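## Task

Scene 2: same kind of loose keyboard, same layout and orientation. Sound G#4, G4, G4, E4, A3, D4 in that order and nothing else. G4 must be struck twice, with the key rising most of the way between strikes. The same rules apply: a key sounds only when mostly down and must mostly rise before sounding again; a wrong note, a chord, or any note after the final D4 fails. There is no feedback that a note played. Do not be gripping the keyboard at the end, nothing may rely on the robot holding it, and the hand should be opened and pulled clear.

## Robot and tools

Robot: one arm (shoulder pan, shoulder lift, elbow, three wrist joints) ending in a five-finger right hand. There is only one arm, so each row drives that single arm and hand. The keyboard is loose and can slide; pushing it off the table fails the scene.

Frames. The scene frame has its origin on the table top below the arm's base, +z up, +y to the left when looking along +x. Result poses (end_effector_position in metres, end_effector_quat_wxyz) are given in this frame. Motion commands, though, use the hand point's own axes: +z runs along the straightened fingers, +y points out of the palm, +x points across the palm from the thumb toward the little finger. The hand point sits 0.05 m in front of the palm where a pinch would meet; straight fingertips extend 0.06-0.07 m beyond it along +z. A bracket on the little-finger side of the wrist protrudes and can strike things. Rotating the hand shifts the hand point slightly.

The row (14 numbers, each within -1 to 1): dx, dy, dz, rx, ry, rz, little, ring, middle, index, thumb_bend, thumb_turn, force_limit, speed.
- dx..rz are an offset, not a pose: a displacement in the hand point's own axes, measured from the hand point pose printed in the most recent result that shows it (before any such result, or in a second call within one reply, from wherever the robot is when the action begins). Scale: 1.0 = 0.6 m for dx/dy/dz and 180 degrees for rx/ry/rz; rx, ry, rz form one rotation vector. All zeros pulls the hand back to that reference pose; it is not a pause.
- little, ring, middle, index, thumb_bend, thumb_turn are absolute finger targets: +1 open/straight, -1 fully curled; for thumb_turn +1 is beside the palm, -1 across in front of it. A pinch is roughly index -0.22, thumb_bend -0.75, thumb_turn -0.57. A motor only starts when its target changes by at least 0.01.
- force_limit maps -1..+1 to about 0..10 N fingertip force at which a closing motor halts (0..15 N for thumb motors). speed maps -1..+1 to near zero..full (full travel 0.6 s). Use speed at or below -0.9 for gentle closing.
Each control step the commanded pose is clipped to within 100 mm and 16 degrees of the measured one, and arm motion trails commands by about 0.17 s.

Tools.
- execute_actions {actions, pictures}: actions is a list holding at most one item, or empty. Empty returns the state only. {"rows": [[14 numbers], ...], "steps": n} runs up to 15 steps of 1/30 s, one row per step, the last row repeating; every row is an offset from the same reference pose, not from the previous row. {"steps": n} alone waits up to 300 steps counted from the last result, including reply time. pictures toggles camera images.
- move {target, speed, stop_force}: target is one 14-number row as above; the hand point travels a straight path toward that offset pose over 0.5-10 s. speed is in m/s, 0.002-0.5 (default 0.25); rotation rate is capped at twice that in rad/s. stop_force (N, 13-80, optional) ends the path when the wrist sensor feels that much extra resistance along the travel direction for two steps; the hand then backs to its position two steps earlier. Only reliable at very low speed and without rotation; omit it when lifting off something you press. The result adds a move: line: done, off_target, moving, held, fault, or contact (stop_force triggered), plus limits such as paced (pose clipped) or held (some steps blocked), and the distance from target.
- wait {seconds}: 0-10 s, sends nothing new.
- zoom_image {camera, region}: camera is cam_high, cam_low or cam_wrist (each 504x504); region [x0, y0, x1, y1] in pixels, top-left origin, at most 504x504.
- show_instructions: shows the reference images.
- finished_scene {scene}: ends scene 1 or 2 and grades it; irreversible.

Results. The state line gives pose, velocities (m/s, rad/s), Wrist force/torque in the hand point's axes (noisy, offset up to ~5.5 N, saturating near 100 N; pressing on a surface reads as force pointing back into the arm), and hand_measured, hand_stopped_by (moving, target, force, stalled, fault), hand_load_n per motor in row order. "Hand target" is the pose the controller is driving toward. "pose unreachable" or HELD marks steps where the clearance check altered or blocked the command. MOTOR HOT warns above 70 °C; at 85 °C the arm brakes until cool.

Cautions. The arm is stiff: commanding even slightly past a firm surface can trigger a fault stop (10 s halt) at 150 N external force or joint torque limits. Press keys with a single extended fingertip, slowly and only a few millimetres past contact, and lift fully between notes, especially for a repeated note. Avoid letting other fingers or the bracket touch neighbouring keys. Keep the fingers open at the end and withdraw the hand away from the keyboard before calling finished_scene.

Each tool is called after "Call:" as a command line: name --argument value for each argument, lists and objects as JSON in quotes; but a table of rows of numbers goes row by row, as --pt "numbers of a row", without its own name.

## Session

Call:
execute_actions --actions '[]'

Scene clock: 0.00 s of 6000.00 s.
end_effector_position=(+0.6546, -0.4057, +0.3117) hand_measured=(+1.000, +1.000, +1.000, +1.000, +1.000, +1.000) hand_load_n=(+0.0, +0.0, +0.0, +0.0, +0.0, +0.0) hand_stopped_by=(target, target, target, target, target, target) hand_force_limit=0.00 hand_speed=-0.80 end_effector_quat_wxyz=(-0.010, +0.273, +0.962, +0.020) end_effector_velocity=(-0.000, -0.001, -0.000) end_effector_angular_velocity=(-0.000, -0.000, -0.000)
Joint positions: [-0.911 -1.043  1.365  1.294  1.536 -1.911]
Joint velocities: [-0.001  0.    -0.001 -0.    -0.    -0.   ]
Motor temperatures (°C, as the motors report them): [29 26 28 33 31 30]
Wrist force (N, on the end effector, along its own x y z axes, offset not removed): no reading
Wrist torque (N m, same axes, about the end effector's origin, offset not removed): no reading
Hand target: +0.655, -0.406, +0.312; -0.010, +0.273, +0.962, +0.020

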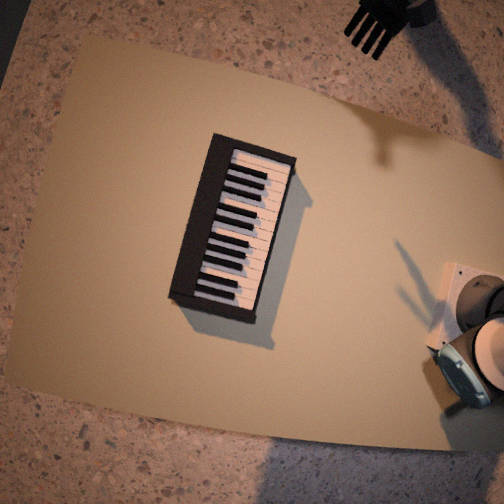

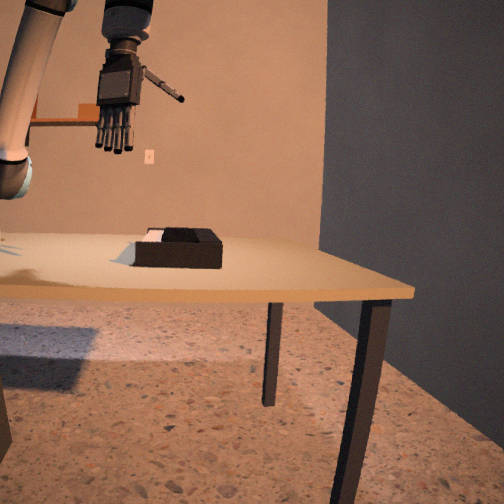

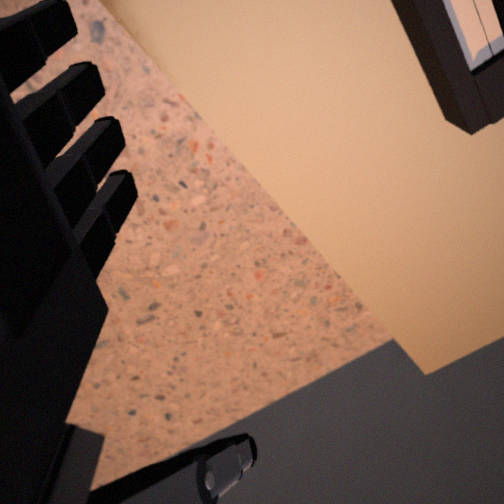

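Call:
zoom_image --camera "cam_high" --region '[150, 120, 330, 240]'

Call:
zoom_image --camera "cam_high" --region '[150, 210, 330, 330]'

Region (150, 120, 330, 240) of cam_high's 504x504 image, scaled by 2.800, with more detail than that image has.

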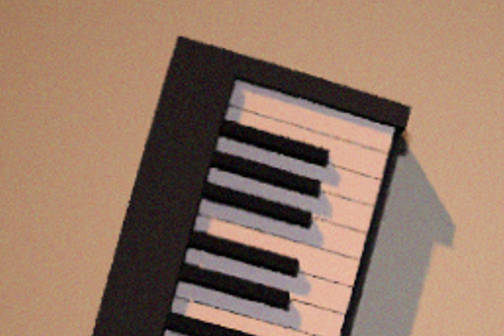

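Region (150, 210, 330, 330) of cam_high's 504x504 image, scaled by 2.800, with more detail than that image has.

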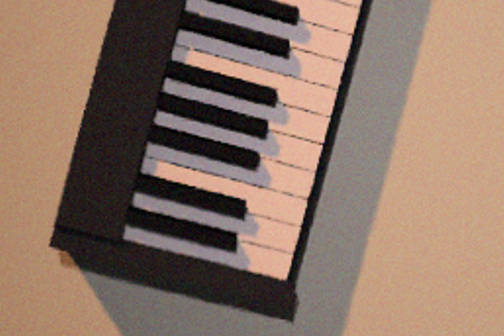

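Call:
move --target '[0.2332, 0.3217, 0.3913, 0.1837, -0.2823, -0.6173, -1, -1, -1, 0.95, 1, 1, 0, 0]' --speed 0.35

Call:
zoom_image --camera "cam_high" --region '[210, 130, 330, 230]'

Call:
zoom_image --camera "cam_low" --region '[110, 180, 230, 270]'

Scene clock: 100.70 s of 6000.00 s.
end_effector_position=(+0.6355, -0.1581, +0.0879) hand_measured=(-1.000, -1.000, -1.000, +0.950, +1.000, +1.000) hand_load_n=(+0.0, +0.0, +0.0, +0.0, +0.0, +0.0) hand_stopped_by=(target, target, target, target, target, target) hand_force_limit=0.00 hand_speed=0.00 end_effector_quat_wxyz=(-0.292, +0.626, -0.655, +0.305) end_effector_velocity=(-0.000, +0.002, -0.001) end_effector_angular_velocity=(-0.006, -0.004, +0.015)
Joint positions: [-0.751 -1.285  2.116 -0.007  1.053 -3.615]
Joint velocities: [-0.     0.002  0.003 -0.005 -0.009 -0.014]
Motor temperatures (°C, as the motors report them): [28 26 28 33 31 30]
Wrist force (N, on the end effector, along its own x y z axes, offset not removed): [1.2 -2.2 1.8]
Wrist torque (N m, same axes, about the end effector's origin, offset not removed): [-0.01 -0.09 -0.08]
Hand target: +0.635, -0.158, +0.088; -0.292, +0.627, -0.655, +0.305
Off the commanded pose: 0.001 m, 0 deg.
After step 90, 93.97 s passed at rest.
move: done

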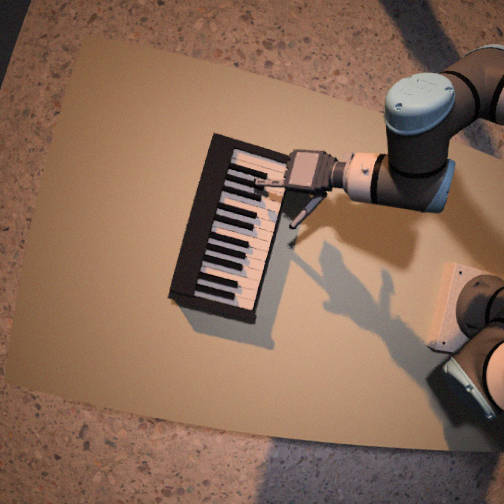

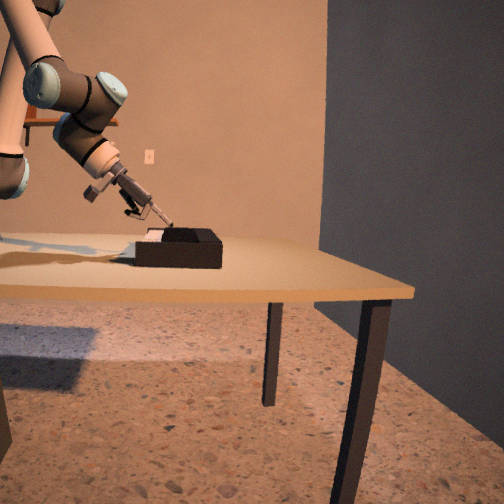

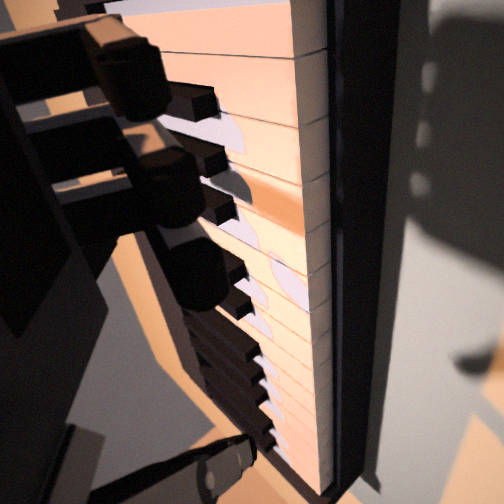

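Region (210, 130, 330, 230) of cam_high's 504x504 image, scaled by 4.200, with more detail than that image has.

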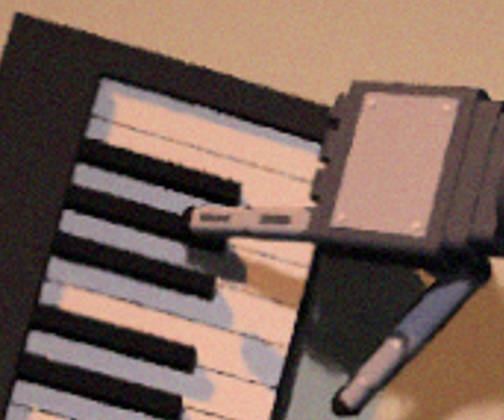

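Region (110, 180, 230, 270) of cam_low's 504x504 image, scaled by 4.200, with more detail than that image has; it fills the top 378 rows of this view, and the rest is white.

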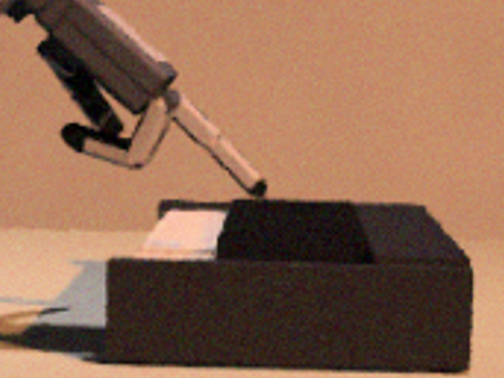

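Call:
move --target '[0, 0.0217, 0.0182, 0, 0, 0, -1, -1, -1, 0.95, 1, 1, -0.4, -0.9]' --speed 0.05

Call:
zoom_image --camera "cam_high" --region '[210, 130, 330, 230]'

Call:
zoom_image --camera "cam_low" --region '[110, 180, 230, 270]'

Scene clock: 128.03 s of 6000.00 s.
end_effector_position=(+0.6355, -0.1581, +0.0711) hand_measured=(-1.000, -1.000, -1.000, +0.950, +1.000, +1.000) hand_load_n=(+0.0, +0.0, +0.0, +0.0, +0.0, +0.0) hand_stopped_by=(target, target, target, target, target, target) hand_force_limit=-0.40 hand_speed=-0.90 end_effector_quat_wxyz=(-0.292, +0.626, -0.655, +0.305) end_effector_velocity=(-0.001, -0.001, -0.003) end_effector_angular_velocity=(+0.000, +0.000, -0.002)
Joint positions: [-0.751 -1.261  2.124 -0.04   1.053 -3.615]
Joint velocities: [-0.002  0.003  0.002 -0.005  0.     0.001]
Motor temperatures (°C, as the motors report them): [28 26 28 33 31 30]
Wrist force (N, on the end effector, along its own x y z axes, offset not removed): [-1.1 -1.6 2.6]
Wrist torque (N m, same axes, about the end effector's origin, offset not removed): [-0.09 0.25 -0.34]
Hand target: +0.635, -0.158, +0.071; -0.292, +0.626, -0.655, +0.305
Off the commanded pose: 0.000 m, 0 deg.
After step 90, 23.50 s passed at rest.
move: done

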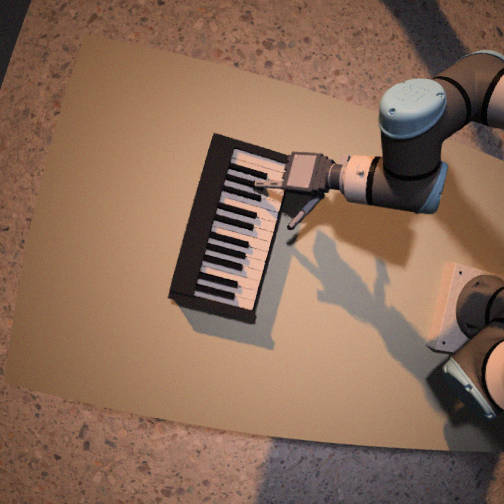

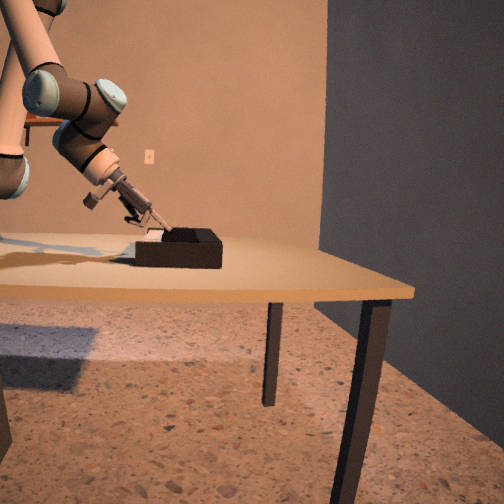

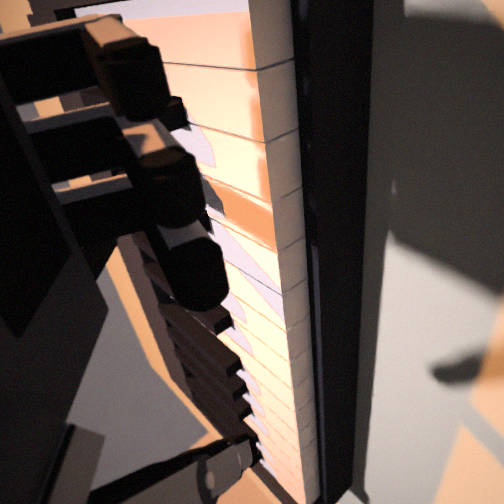

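Region (210, 130, 330, 230) of cam_high's 504x504 image, scaled by 4.200, with more detail than that image has.

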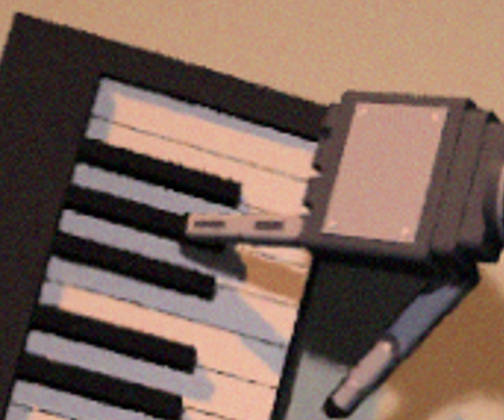

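Region (110, 180, 230, 270) of cam_low's 504x504 image, scaled by 4.200, with more detail than that image has; it fills the top 378 rows of this view, and the rest is white.

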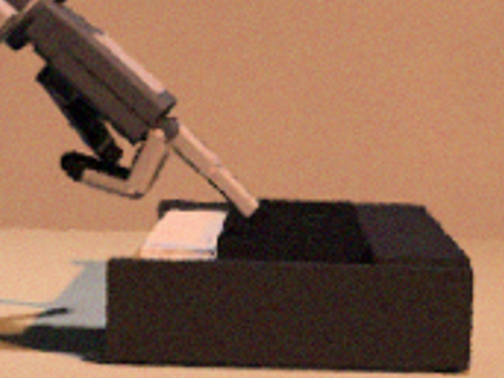

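Call:
execute_actions --actions '[{"rows": [[0.0005, 0.0009, 0.0008, 0, 0, 0, -1, -1, -1, 0.62, 1, 1, -0.4, -0.9], [0.001, 0.0019, 0.0016, 0, 0, 0, -1, -1, -1, 0.62, 1, 1, -0.4, -0.9], [0.0015, 0.0028, 0.0024, 0, 0, 0, -1, -1, -1, 0.62, 1, 1, -0.4, -0.9], [0.002, 0.0038, 0.0032, 0, 0, 0, -1, -1, -1, 0.62, 1, 1, -0.4, -0.9], [0.0025, 0.0047, 0.004, 0, 0, 0, -1, -1, -1, 0.62, 1, 1, -0.4, -0.9]], "steps": 15}]' --pictures false

Call:
execute_actions --actions '[{"steps": 15}]' --pictures false

Call:
execute_actions --actions '[{"steps": 15}]'

Call:
zoom_image --camera "cam_high" --region '[210, 130, 330, 230]'

Scene clock: 149.40 s of 6000.00 s.
end_effector_position=(+0.6354, -0.1595, +0.0676) hand_measured=(-1.000, -1.000, -1.000, +0.884, +1.000, +1.000) hand_load_n=(+0.0, +0.0, +0.0, +1.0, +0.0, +0.0) hand_stopped_by=(target, target, target, moving, target, target) hand_force_limit=-0.40 hand_speed=-0.90 end_effector_quat_wxyz=(-0.292, +0.626, -0.655, +0.305) end_effector_velocity=(+0.001, -0.000, -0.001) end_effector_angular_velocity=(-0.000, -0.001, +0.001)
Joint positions: [-0.753 -1.255  2.125 -0.046  1.052 -3.616]
Joint velocities: [ 0.     0.003 -0.001 -0.002 -0.001 -0.001]
Motor temperatures (°C, as the motors report them): [29 26 28 33 31 30]
Wrist force (N, on the end effector, along its own x y z axes, offset not removed): [0.3 -2.9 1.9]
Wrist torque (N m, same axes, about the end effector's origin, offset not removed): [0.10 0.03 -0.15]
Hand target: +0.635, -0.160, +0.067; -0.292, +0.626, -0.655, +0.305
Off the commanded pose: 0.000 m, 0 deg.
Steps of this call (steps 1 to 90: nothing new was sent; then 17.87 s passed at rest; steps 91 to 105: all 15 steps of this action). Readings (end_effector_position | what the end effector reports):
91: (+0.6355, -0.1581, +0.0708) | hand_measured=(-1.000, -1.000, -1.000, +0.950, +1.000, +1.000) hand_load_n=(+0.0, +0.0, +0.0, +0.0, +0.0, +0.0) hand_stopped_by=(target, target, target, moving, target, target) hand_force_limit=-0.40 hand_speed=-0.90
92: (+0.6355, -0.1581, +0.0708) | hand_measured=(-1.000, -1.000, -1.000, +0.950, +1.000, +1.000) hand_load_n=(+0.0, +0.0, +0.0, +0.0, +0.0, +0.0) hand_stopped_by=(target, target, target, moving, target, target) hand_force_limit=-0.40 hand_speed=-0.90
94: (+0.6355, -0.1583, +0.0703) | hand_measured=(-1.000, -1.000, -1.000, +0.944, +1.000, +1.000) hand_load_n=(+0.0, +0.0, +0.0, +0.0, +0.0, +0.0) hand_stopped_by=(target, target, target, moving, target, target) hand_force_limit=-0.40 hand_speed=-0.90
98: (+0.6354, -0.1590, +0.0685) | hand_measured=(-1.000, -1.000, -1.000, +0.922, +1.000, +1.000) hand_load_n=(+0.0, +0.0, +0.0, +0.0, +0.0, +0.0) hand_stopped_by=(target, target, target, moving, target, target) hand_force_limit=-0.40 hand_speed=-0.90
105: the state above

Scene clock: 149.90 s of 6000.00 s.
end_effector_position=(+0.6354, -0.1596, +0.0674) hand_measured=(-1.000, -1.000, -1.000, +0.800, +1.000, +1.000) hand_load_n=(+0.0, +0.0, +0.0, +1.5, +0.0, +0.0) hand_stopped_by=(target, target, target, moving, target, target) hand_force_limit=-0.40 hand_speed=-0.90 end_effector_quat_wxyz=(-0.292, +0.626, -0.655, +0.305) end_effector_velocity=(+0.000, +0.000, +0.000) end_effector_angular_velocity=(-0.000, -0.000, +0.001)
Joint positions: [-0.753 -1.255  2.125 -0.046  1.051 -3.617]
Joint velocities: [ 0.001  0.    -0.    -0.     0.     0.   ]
Motor temperatures (°C, as the motors report them): [29 26 28 33 31 30]
Wrist force (N, on the end effector, along its own x y z axes, offset not removed): [0.6 -1.0 2.1]
Wrist torque (N m, same axes, about the end effector's origin, offset not removed): [0.33 0.00 -0.04]
Hand target: +0.635, -0.160, +0.067; -0.292, +0.626, -0.655, +0.305
Off the commanded pose: 0.000 m, 0 deg.
Steps of this call (steps 1 to 15: nothing new was sent). Readings (end_effector_position | what the end effector reports):
1: (+0.6354, -0.1595, +0.0675) | hand_measured=(-1.000, -1.000, -1.000, +0.878, +1.000, +1.000) hand_load_n=(+0.0, +0.0, +0.0, +1.0, +0.0, +0.0) hand_stopped_by=(target, target, target, moving, target, target) hand_force_limit=-0.40 hand_speed=-0.90
2: (+0.6354, -0.1595, +0.0675) | hand_measured=(-1.000, -1.000, -1.000, +0.874, +1.000, +1.000) hand_load_n=(+0.0, +0.0, +0.0, +1.0, +0.0, +0.0) hand_stopped_by=(target, target, target, moving, target, target) hand_force_limit=-0.40 hand_speed=-0.90
4: (+0.6354, -0.1596, +0.0675) | hand_measured=(-1.000, -1.000, -1.000, +0.862, +1.000, +1.000) hand_load_n=(+0.0, +0.0, +0.0, +1.5, +0.0, +0.0) hand_stopped_by=(target, target, target, moving, target, target) hand_force_limit=-0.40 hand_speed=-0.90
8: (+0.6354, -0.1596, +0.0674) | hand_measured=(-1.000, -1.000, -1.000, +0.840, +1.000, +1.000) hand_load_n=(+0.0, +0.0, +0.0, +1.5, +0.0, +0.0) hand_stopped_by=(target, target, target, moving, target, target) hand_force_limit=-0.40 hand_speed=-0.90
15: the state above

Scene clock: 150.40 s of 6000.00 s.
end_effector_position=(+0.6354, -0.1596, +0.0674) hand_measured=(-1.000, -1.000, -1.000, +0.762, +1.000, +1.000) hand_load_n=(+0.0, +0.0, +0.0, +3.0, +0.0, +0.0) hand_stopped_by=(target, target, target, force, target, target) hand_force_limit=-0.40 hand_speed=-0.90 end_effector_quat_wxyz=(-0.292, +0.626, -0.655, +0.305) end_effector_velocity=(-0.001, -0.000, -0.001) end_effector_angular_velocity=(+0.001, +0.001, -0.001)
Joint positions: [-0.753 -1.255  2.125 -0.046  1.051 -3.617]
Joint velocities: [-0.001  0.     0.001 -0.     0.    -0.   ]
Motor temperatures (°C, as the motors report them): [29 26 28 33 31 30]
Wrist force (N, on the end effector, along its own x y z axes, offset not removed): [-0.7 -2.4 -1.2]
Wrist torque (N m, same axes, about the end effector's origin, offset not removed): [0.80 0.20 -0.26]
Hand target: +0.635, -0.160, +0.067; -0.292, +0.626, -0.655, +0.305
Off the commanded pose: 0.000 m, 0 deg.
Steps of this call (steps 1 to 15: nothing new was sent). Readings (end_effector_position | what the end effector reports):
1: (+0.6354, -0.1596, +0.0674) | hand_measured=(-1.000, -1.000, -1.000, +0.796, +1.000, +1.000) hand_load_n=(+0.0, +0.0, +0.0, +1.5, +0.0, +0.0) hand_stopped_by=(target, target, target, moving, target, target) hand_force_limit=-0.40 hand_speed=-0.90
2: (+0.6354, -0.1596, +0.0674) | hand_measured=(-1.000, -1.000, -1.000, +0.790, +1.000, +1.000) hand_load_n=(+0.0, +0.0, +0.0, +1.5, +0.0, +0.0) hand_stopped_by=(target, target, target, moving, target, target) hand_force_limit=-0.40 hand_speed=-0.90
4: (+0.6354, -0.1596, +0.0674) | hand_measured=(-1.000, -1.000, -1.000, +0.778, +1.000, +1.000) hand_load_n=(+0.0, +0.0, +0.0, +1.5, +0.0, +0.0) hand_stopped_by=(target, target, target, moving, target, target) hand_force_limit=-0.40 hand_speed=-0.90
8: (+0.6354, -0.1596, +0.0674) | hand_measured=(-1.000, -1.000, -1.000, +0.762, +1.000, +1.000) hand_load_n=(+0.0, +0.0, +0.0, +3.0, +0.0, +0.0) hand_stopped_by=(target, target, target, force, target, target) hand_force_limit=-0.40 hand_speed=-0.90
15: the state above

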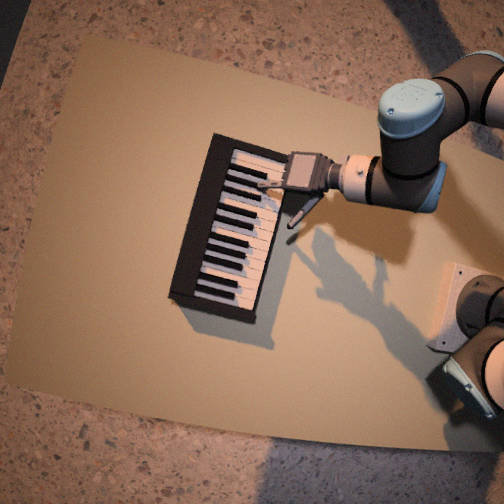

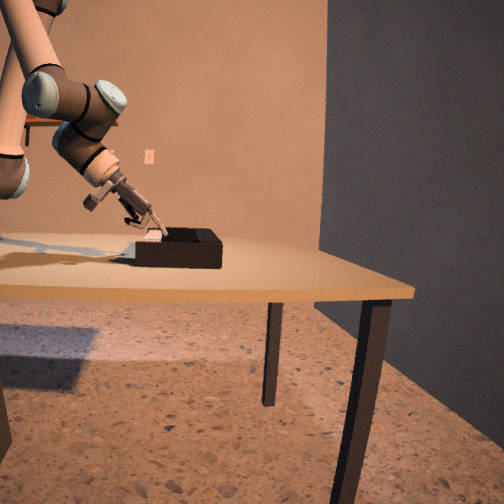

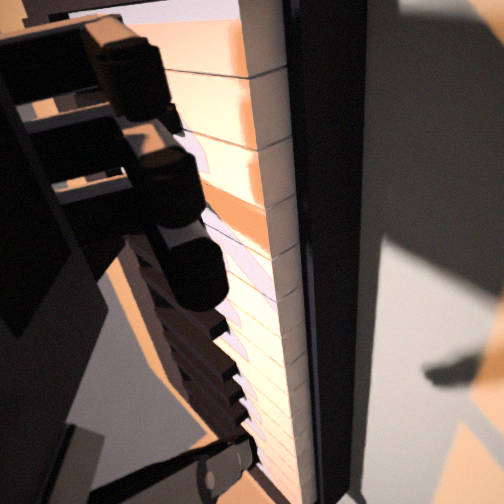

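Region (210, 130, 330, 230) of cam_high's 504x504 image, scaled by 4.200, with more detail than that image has.

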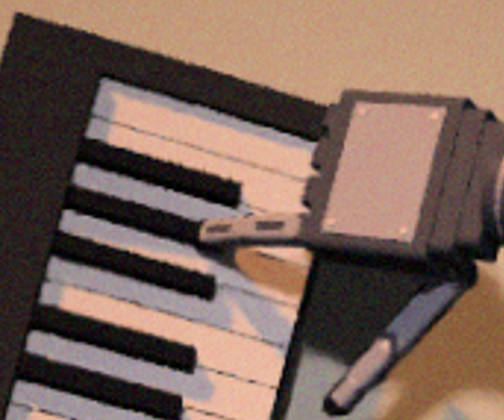

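Call:
move --target '[-0.0183, 0.0362, -0.0587, 0, 0, 0, -1, -1, -1, 0.95, 1, 1, -0.4, -0.3]' --speed 0.07

Call:
move --target '[0, 0.0196, 0.0165, 0, 0, 0, -1, -1, -1, 0.95, 1, 1, -0.4, -0.9]' --speed 0.05

Call:
zoom_image --camera "cam_high" --region '[220, 140, 320, 240]'

Call:
zoom_image --camera "cam_low" --region '[110, 180, 230, 270]'

Scene clock: 182.33 s of 6000.00 s.
end_effector_position=(+0.5952, -0.1469, +0.0734) hand_measured=(-1.000, -1.000, -1.000, +0.950, +1.000, +1.000) hand_load_n=(+0.0, +0.0, +0.0, +0.0, +0.0, +0.0) hand_stopped_by=(target, target, target, target, target, target) hand_force_limit=-0.40 hand_speed=-0.30 end_effector_quat_wxyz=(-0.292, +0.626, -0.655, +0.305) end_effector_velocity=(-0.002, +0.001, +0.001) end_effector_angular_velocity=(-0.001, -0.001, +0.002)
Joint positions: [-0.794 -1.316  2.204 -0.046  1.024 -3.652]
Joint velocities: [-0.002 -0.003  0.003  0.001 -0.002 -0.003]
Motor temperatures (°C, as the motors report them): [29 26 28 33 31 30]
Wrist force (N, on the end effector, along its own x y z axes, offset not removed): [-2.3 -1.3 1.8]
Wrist torque (N m, same axes, about the end effector's origin, offset not removed): [0.09 0.46 -0.34]
Hand target: +0.595, -0.147, +0.073; -0.292, +0.626, -0.655, +0.305
Off the commanded pose: 0.000 m, 0 deg.
After step 90, 27.83 s passed at rest.
move: done

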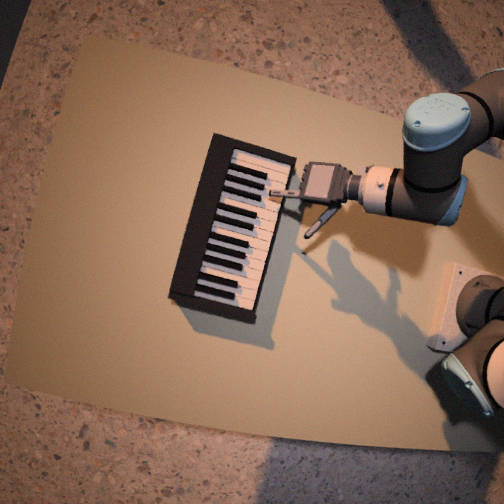

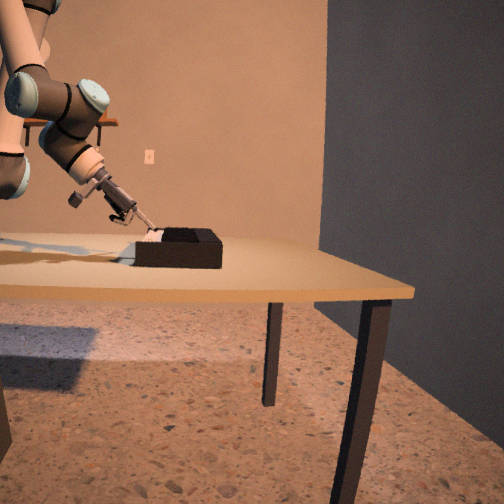

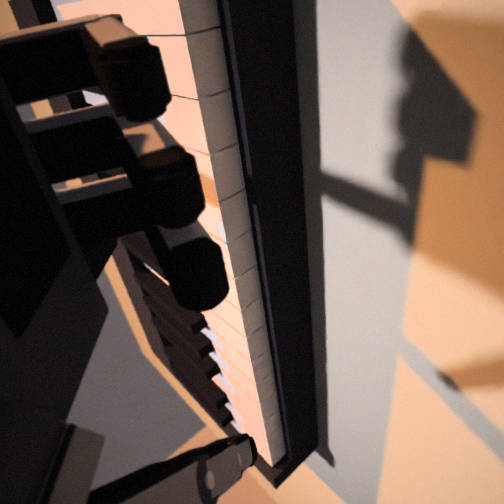

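Scene clock: 183.17 s of 6000.00 s.
end_effector_position=(+0.5953, -0.1469, +0.0583) hand_measured=(-1.000, -1.000, -1.000, +0.950, +1.000, +1.000) hand_load_n=(+0.0, +0.0, +0.0, +0.0, +0.0, +0.0) hand_stopped_by=(target, target, target, target, target, target) hand_force_limit=-0.40 hand_speed=-0.90 end_effector_quat_wxyz=(-0.292, +0.626, -0.655, +0.305) end_effector_velocity=(-0.001, -0.000, -0.003) end_effector_angular_velocity=(+0.001, +0.001, -0.001)
Joint positions: [-0.793 -1.292  2.211 -0.078  1.024 -3.651]
Joint velocities: [-0.001  0.004  0.002 -0.005  0.     0.   ]
Motor temperatures (°C, as the motors report them): [29 26 28 33 31 30]
Wrist force (N, on the end effector, along its own x y z axes, offset not removed): [-0.5 -1.5 2.9]
Wrist torque (N m, same axes, about the end effector's origin, offset not removed): [-0.07 0.27 -0.16]
Hand target: +0.595, -0.147, +0.058; -0.292, +0.626, -0.655, +0.305
Off the commanded pose: 0.000 m, 0 deg.
move: done

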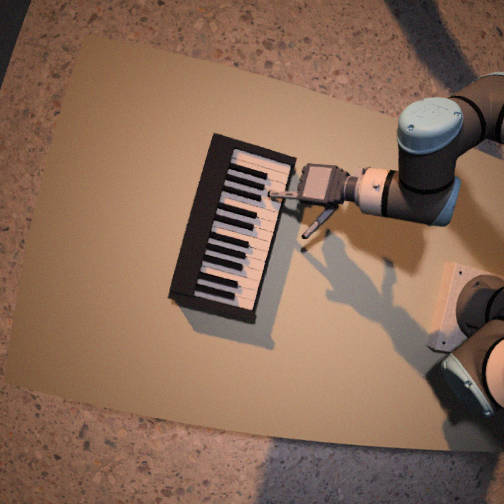

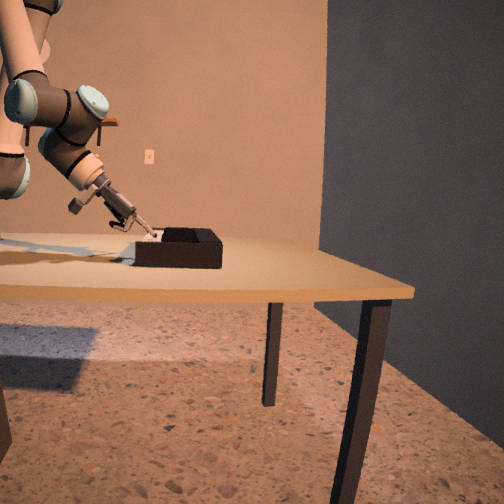

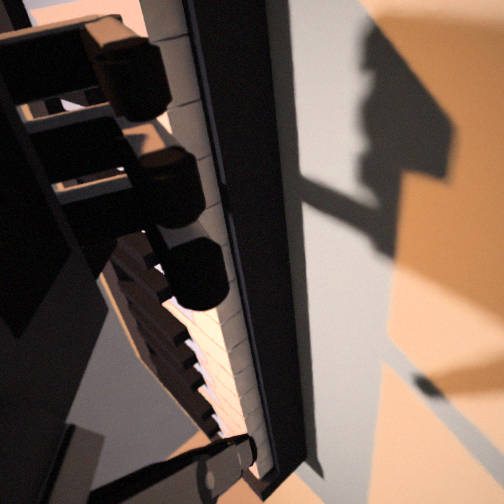

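Region (220, 140, 320, 240) of cam_high's 504x504 image, scaled by 5.040, with more detail than that image has.

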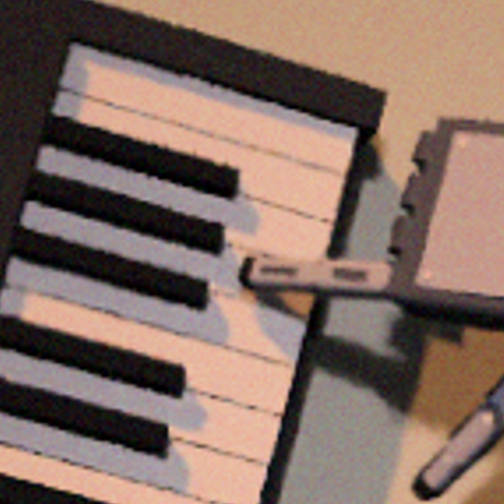

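Region (110, 180, 230, 270) of cam_low's 504x504 image, scaled by 4.200, with more detail than that image has; it fills the top 378 rows of this view, and the rest is white.

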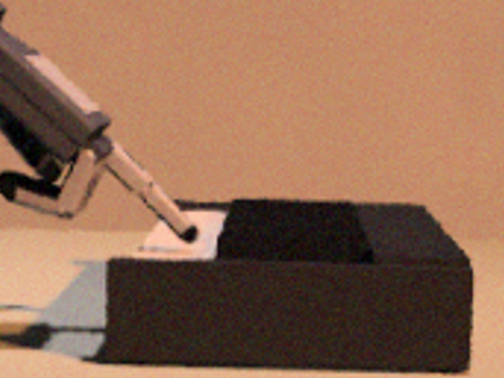

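Call:
execute_actions --actions '[{"rows": [[0.0002, 0.001, 0.0009, 0, 0, 0, -1, -1, -1, 0.6, 1, 1, -0.4, -0.9], [0.0004, 0.002, 0.0017, 0, 0, 0, -1, -1, -1, 0.6, 1, 1, -0.4, -0.9], [0.0007, 0.0031, 0.0026, 0, 0, 0, -1, -1, -1, 0.6, 1, 1, -0.4, -0.9], [0.0009, 0.0041, 0.0034, 0, 0, 0, -1, -1, -1, 0.6, 1, 1, -0.4, -0.9], [0.0011, 0.0051, 0.0043, 0, 0, 0, -1, -1, -1, 0.6, 1, 1, -0.4, -0.9], [0.0013, 0.0061, 0.0051, 0, 0, 0, -1, -1, -1, 0.6, 1, 1, -0.4, -0.9]], "steps": 15}]' --pictures false

Call:
execute_actions --actions '[{"steps": 15}]' --pictures false

Call:
execute_actions --actions '[{"steps": 15}]' --pictures false

Call:
execute_actions --actions '[{"steps": 10}]'

Call:
zoom_image --camera "cam_high" --region '[220, 140, 320, 240]'

Scene clock: 212.67 s of 6000.00 s.
end_effector_position=(+0.5952, -0.1476, +0.0537) hand_measured=(-1.000, -1.000, -1.000, +0.884, +1.000, +1.000) hand_load_n=(+0.0, +0.0, +0.0, +1.0, +0.0, +0.0) hand_stopped_by=(target, target, target, moving, target, target) hand_force_limit=-0.40 hand_speed=-0.90 end_effector_quat_wxyz=(-0.292, +0.626, -0.655, +0.305) end_effector_velocity=(-0.001, -0.002, -0.002) end_effector_angular_velocity=(+0.001, +0.000, -0.003)
Joint positions: [-0.794 -1.284  2.213 -0.087  1.024 -3.652]
Joint velocities: [-0.004  0.003  0.002 -0.004 -0.001 -0.001]
Motor temperatures (°C, as the motors report them): [29 26 28 33 31 30]
Wrist force (N, on the end effector, along its own x y z axes, offset not removed): [0.5 -0.1 3.9]
Wrist torque (N m, same axes, about the end effector's origin, offset not removed): [0.35 -0.04 -0.07]
Hand target: +0.595, -0.148, +0.053; -0.292, +0.626, -0.655, +0.305
Off the commanded pose: 0.000 m, 0 deg.
Steps of this call (steps 1 to 90: nothing new was sent; then 26.00 s passed at rest; steps 91 to 105: all 15 steps of this action). Readings (end_effector_position | what the end effector reports):
91: (+0.5953, -0.1468, +0.0580) | hand_measured=(-1.000, -1.000, -1.000, +0.950, +1.000, +1.000) hand_load_n=(+0.0, +0.0, +0.0, +0.0, +0.0, +0.0) hand_stopped_by=(target, target, target, moving, target, target) hand_force_limit=-0.40 hand_speed=-0.90
92: (+0.5953, -0.1469, +0.0579) | hand_measured=(-1.000, -1.000, -1.000, +0.950, +1.000, +1.000) hand_load_n=(+0.0, +0.0, +0.0, +0.0, +0.0, +0.0) hand_stopped_by=(target, target, target, moving, target, target) hand_force_limit=-0.40 hand_speed=-0.90
94: (+0.5953, -0.1469, +0.0574) | hand_measured=(-1.000, -1.000, -1.000, +0.944, +1.000, +1.000) hand_load_n=(+0.0, +0.0, +0.0, +0.0, +0.0, +0.0) hand_stopped_by=(target, target, target, moving, target, target) hand_force_limit=-0.40 hand_speed=-0.90
98: (+0.5952, -0.1473, +0.0552) | hand_measured=(-1.000, -1.000, -1.000, +0.922, +1.000, +1.000) hand_load_n=(+0.0, +0.0, +0.0, +0.0, +0.0, +0.0) hand_stopped_by=(target, target, target, moving, target, target) hand_force_limit=-0.40 hand_speed=-0.90
105: the state above

Scene clock: 213.17 s of 6000.00 s.
end_effector_position=(+0.5952, -0.1476, +0.0535) hand_measured=(-1.000, -1.000, -1.000, +0.800, +1.000, +1.000) hand_load_n=(+0.0, +0.0, +0.0, +1.0, +0.0, +0.0) hand_stopped_by=(target, target, target, moving, target, target) hand_force_limit=-0.40 hand_speed=-0.90 end_effector_quat_wxyz=(-0.292, +0.626, -0.655, +0.305) end_effector_velocity=(-0.001, +0.001, -0.000) end_effector_angular_velocity=(+0.001, +0.001, +0.001)
Joint positions: [-0.795 -1.284  2.213 -0.087  1.024 -3.652]
Joint velocities: [ 0.001 -0.     0.002  0.    -0.     0.   ]
Motor temperatures (°C, as the motors report them): [29 26 28 33 31 30]
Wrist force (N, on the end effector, along its own x y z axes, offset not removed): [-1.4 -1.8 3.0]
Wrist torque (N m, same axes, about the end effector's origin, offset not removed): [0.21 0.38 -0.17]
Hand target: +0.595, -0.148, +0.053; -0.292, +0.626, -0.655, +0.305
Off the commanded pose: 0.000 m, 0 deg.
Steps of this call (steps 1 to 15: nothing new was sent). Readings (end_effector_position | what the end effector reports):
1: (+0.5952, -0.1476, +0.0536) | hand_measured=(-1.000, -1.000, -1.000, +0.878, +1.000, +1.000) hand_load_n=(+0.0, +0.0, +0.0, +1.0, +0.0, +0.0) hand_stopped_by=(target, target, target, moving, target, target) hand_force_limit=-0.40 hand_speed=-0.90
2: (+0.5952, -0.1476, +0.0536) | hand_measured=(-1.000, -1.000, -1.000, +0.872, +1.000, +1.000) hand_load_n=(+0.0, +0.0, +0.0, +1.0, +0.0, +0.0) hand_stopped_by=(target, target, target, moving, target, target) hand_force_limit=-0.40 hand_speed=-0.90
4: (+0.5952, -0.1476, +0.0535) | hand_measured=(-1.000, -1.000, -1.000, +0.862, +1.000, +1.000) hand_load_n=(+0.0, +0.0, +0.0, +1.0, +0.0, +0.0) hand_stopped_by=(target, target, target, moving, target, target) hand_force_limit=-0.40 hand_speed=-0.90
8: (+0.5952, -0.1476, +0.0535) | hand_measured=(-1.000, -1.000, -1.000, +0.840, +1.000, +1.000) hand_load_n=(+0.0, +0.0, +0.0, +1.0, +0.0, +0.0) hand_stopped_by=(target, target, target, moving, target, target) hand_force_limit=-0.40 hand_speed=-0.90
15: the state above

Scene clock: 213.67 s of 6000.00 s.
end_effector_position=(+0.5952, -0.1476, +0.0535) hand_measured=(-1.000, -1.000, -1.000, +0.740, +1.000, +1.000) hand_load_n=(+0.0, +0.0, +0.0, +3.5, +0.0, +0.0) hand_stopped_by=(target, target, target, force, target, target) hand_force_limit=-0.40 hand_speed=-0.90 end_effector_quat_wxyz=(-0.292, +0.626, -0.655, +0.305) end_effector_velocity=(+0.000, +0.001, -0.000) end_effector_angular_velocity=(+0.000, +0.000, +0.001)
Joint positions: [-0.795 -1.284  2.213 -0.087  1.023 -3.652]
Joint velocities: [ 0.002 -0.     0.     0.     0.     0.   ]
Motor temperatures (°C, as the motors report them): [29 26 28 33 31 30]
Wrist force (N, on the end effector, along its own x y z axes, offset not removed): [1.0 -5.1 -0.8]
Wrist torque (N m, same axes, about the end effector's origin, offset not removed): [0.31 -0.13 -0.25]
Hand target: +0.595, -0.148, +0.053; -0.292, +0.626, -0.655, +0.305
Off the commanded pose: 0.000 m, 0 deg.
Steps of this call (steps 1 to 15: nothing new was sent). Readings (end_effector_position | what the end effector reports):
1: (+0.5952, -0.1476, +0.0535) | hand_measured=(-1.000, -1.000, -1.000, +0.796, +1.000, +1.000) hand_load_n=(+0.0, +0.0, +0.0, +1.0, +0.0, +0.0) hand_stopped_by=(target, target, target, moving, target, target) hand_force_limit=-0.40 hand_speed=-0.90
2: (+0.5952, -0.1476, +0.0535) | hand_measured=(-1.000, -1.000, -1.000, +0.790, +1.000, +1.000) hand_load_n=(+0.0, +0.0, +0.0, +1.0, +0.0, +0.0) hand_stopped_by=(target, target, target, moving, target, target) hand_force_limit=-0.40 hand_speed=-0.90
4: (+0.5952, -0.1476, +0.0535) | hand_measured=(-1.000, -1.000, -1.000, +0.778, +1.000, +1.000) hand_load_n=(+0.0, +0.0, +0.0, +1.0, +0.0, +0.0) hand_stopped_by=(target, target, target, moving, target, target) hand_force_limit=-0.40 hand_speed=-0.90
8: (+0.5952, -0.1476, +0.0535) | hand_measured=(-1.000, -1.000, -1.000, +0.756, +1.000, +1.000) hand_load_n=(+0.0, +0.0, +0.0, +1.0, +0.0, +0.0) hand_stopped_by=(target, target, target, moving, target, target) hand_force_limit=-0.40 hand_speed=-0.90
15: the state above

Scene clock: 214.00 s of 6000.00 s.
end_effector_position=(+0.5952, -0.1476, +0.0535) hand_measured=(-1.000, -1.000, -1.000, +0.740, +1.000, +1.000) hand_load_n=(+0.0, +0.0, +0.0, +3.5, +0.0, +0.0) hand_stopped_by=(target, target, target, force, target, target) hand_force_limit=-0.40 hand_speed=-0.90 end_effector_quat_wxyz=(-0.292, +0.626, -0.655, +0.305) end_effector_velocity=(-0.000, +0.000, -0.000) end_effector_angular_velocity=(+0.001, +0.001, -0.001)
Joint positions: [-0.795 -1.284  2.213 -0.087  1.023 -3.652]
Joint velocities: [-0.     0.     0.001  0.     0.     0.001]
Motor temperatures (°C, as the motors report them): [29 26 28 33 31 30]
Wrist force (N, on the end effector, along its own x y z axes, offset not removed): [-0.8 -5.6 0.0]
Wrist torque (N m, same axes, about the end effector's origin, offset not removed): [0.27 0.19 -0.21]
Hand target: +0.595, -0.148, +0.053; -0.292, +0.626, -0.655, +0.305
Off the commanded pose: 0.000 m, 0 deg.
Steps of this call (steps 1 to 10: nothing new was sent). Readings (end_effector_position | what the end effector reports):
1: (+0.5952, -0.1476, +0.0535) | hand_measured=(-1.000, -1.000, -1.000, +0.740, +1.000, +1.000) hand_load_n=(+0.0, +0.0, +0.0, +3.5, +0.0, +0.0) hand_stopped_by=(target, target, target, force, target, target) hand_force_limit=-0.40 hand_speed=-0.90
2: (+0.5952, -0.1476, +0.0535) | hand_measured=(-1.000, -1.000, -1.000, +0.740, +1.000, +1.000) hand_load_n=(+0.0, +0.0, +0.0, +3.5, +0.0, +0.0) hand_stopped_by=(target, target, target, force, target, target) hand_force_limit=-0.40 hand_speed=-0.90
4: (+0.5952, -0.1476, +0.0535) | hand_measured=(-1.000, -1.000, -1.000, +0.740, +1.000, +1.000) hand_load_n=(+0.0, +0.0, +0.0, +3.5, +0.0, +0.0) hand_stopped_by=(target, target, target, force, target, target) hand_force_limit=-0.40 hand_speed=-0.90
8: (+0.5952, -0.1476, +0.0535) | hand_measured=(-1.000, -1.000, -1.000, +0.740, +1.000, +1.000) hand_load_n=(+0.0, +0.0, +0.0, +3.5, +0.0, +0.0) hand_stopped_by=(target, target, target, force, target, target) hand_force_limit=-0.40 hand_speed=-0.90
10: the state above

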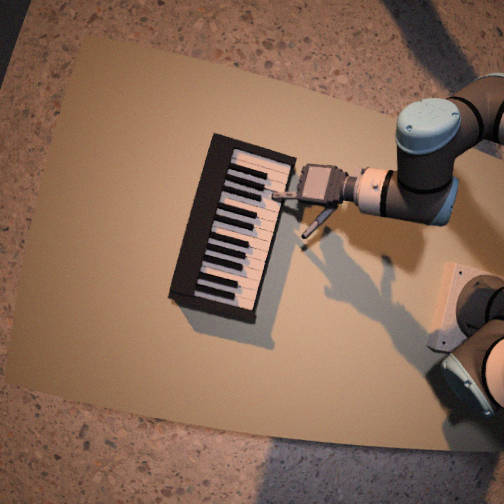

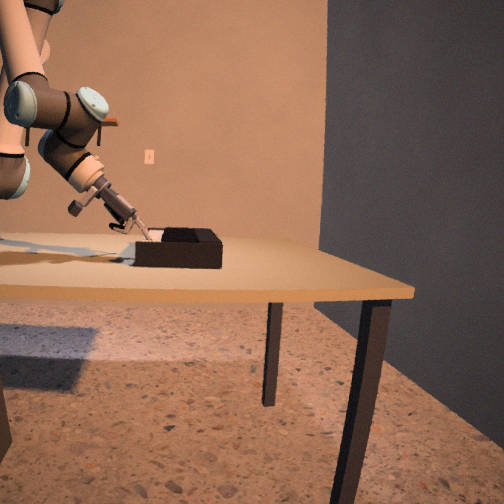

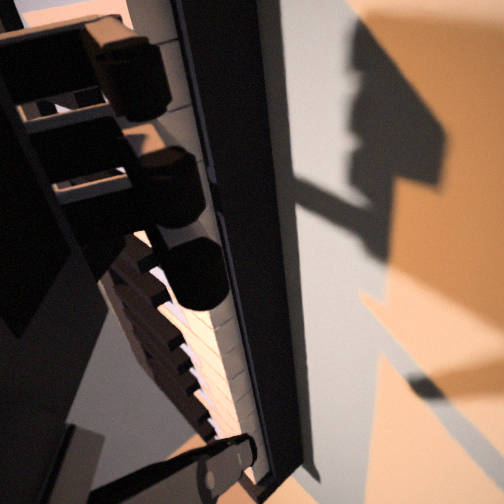

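Region (220, 140, 320, 240) of cam_high's 504x504 image, scaled by 5.040, with more detail than that image has.

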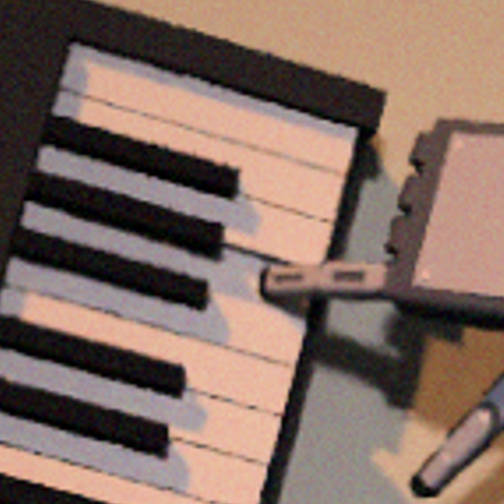

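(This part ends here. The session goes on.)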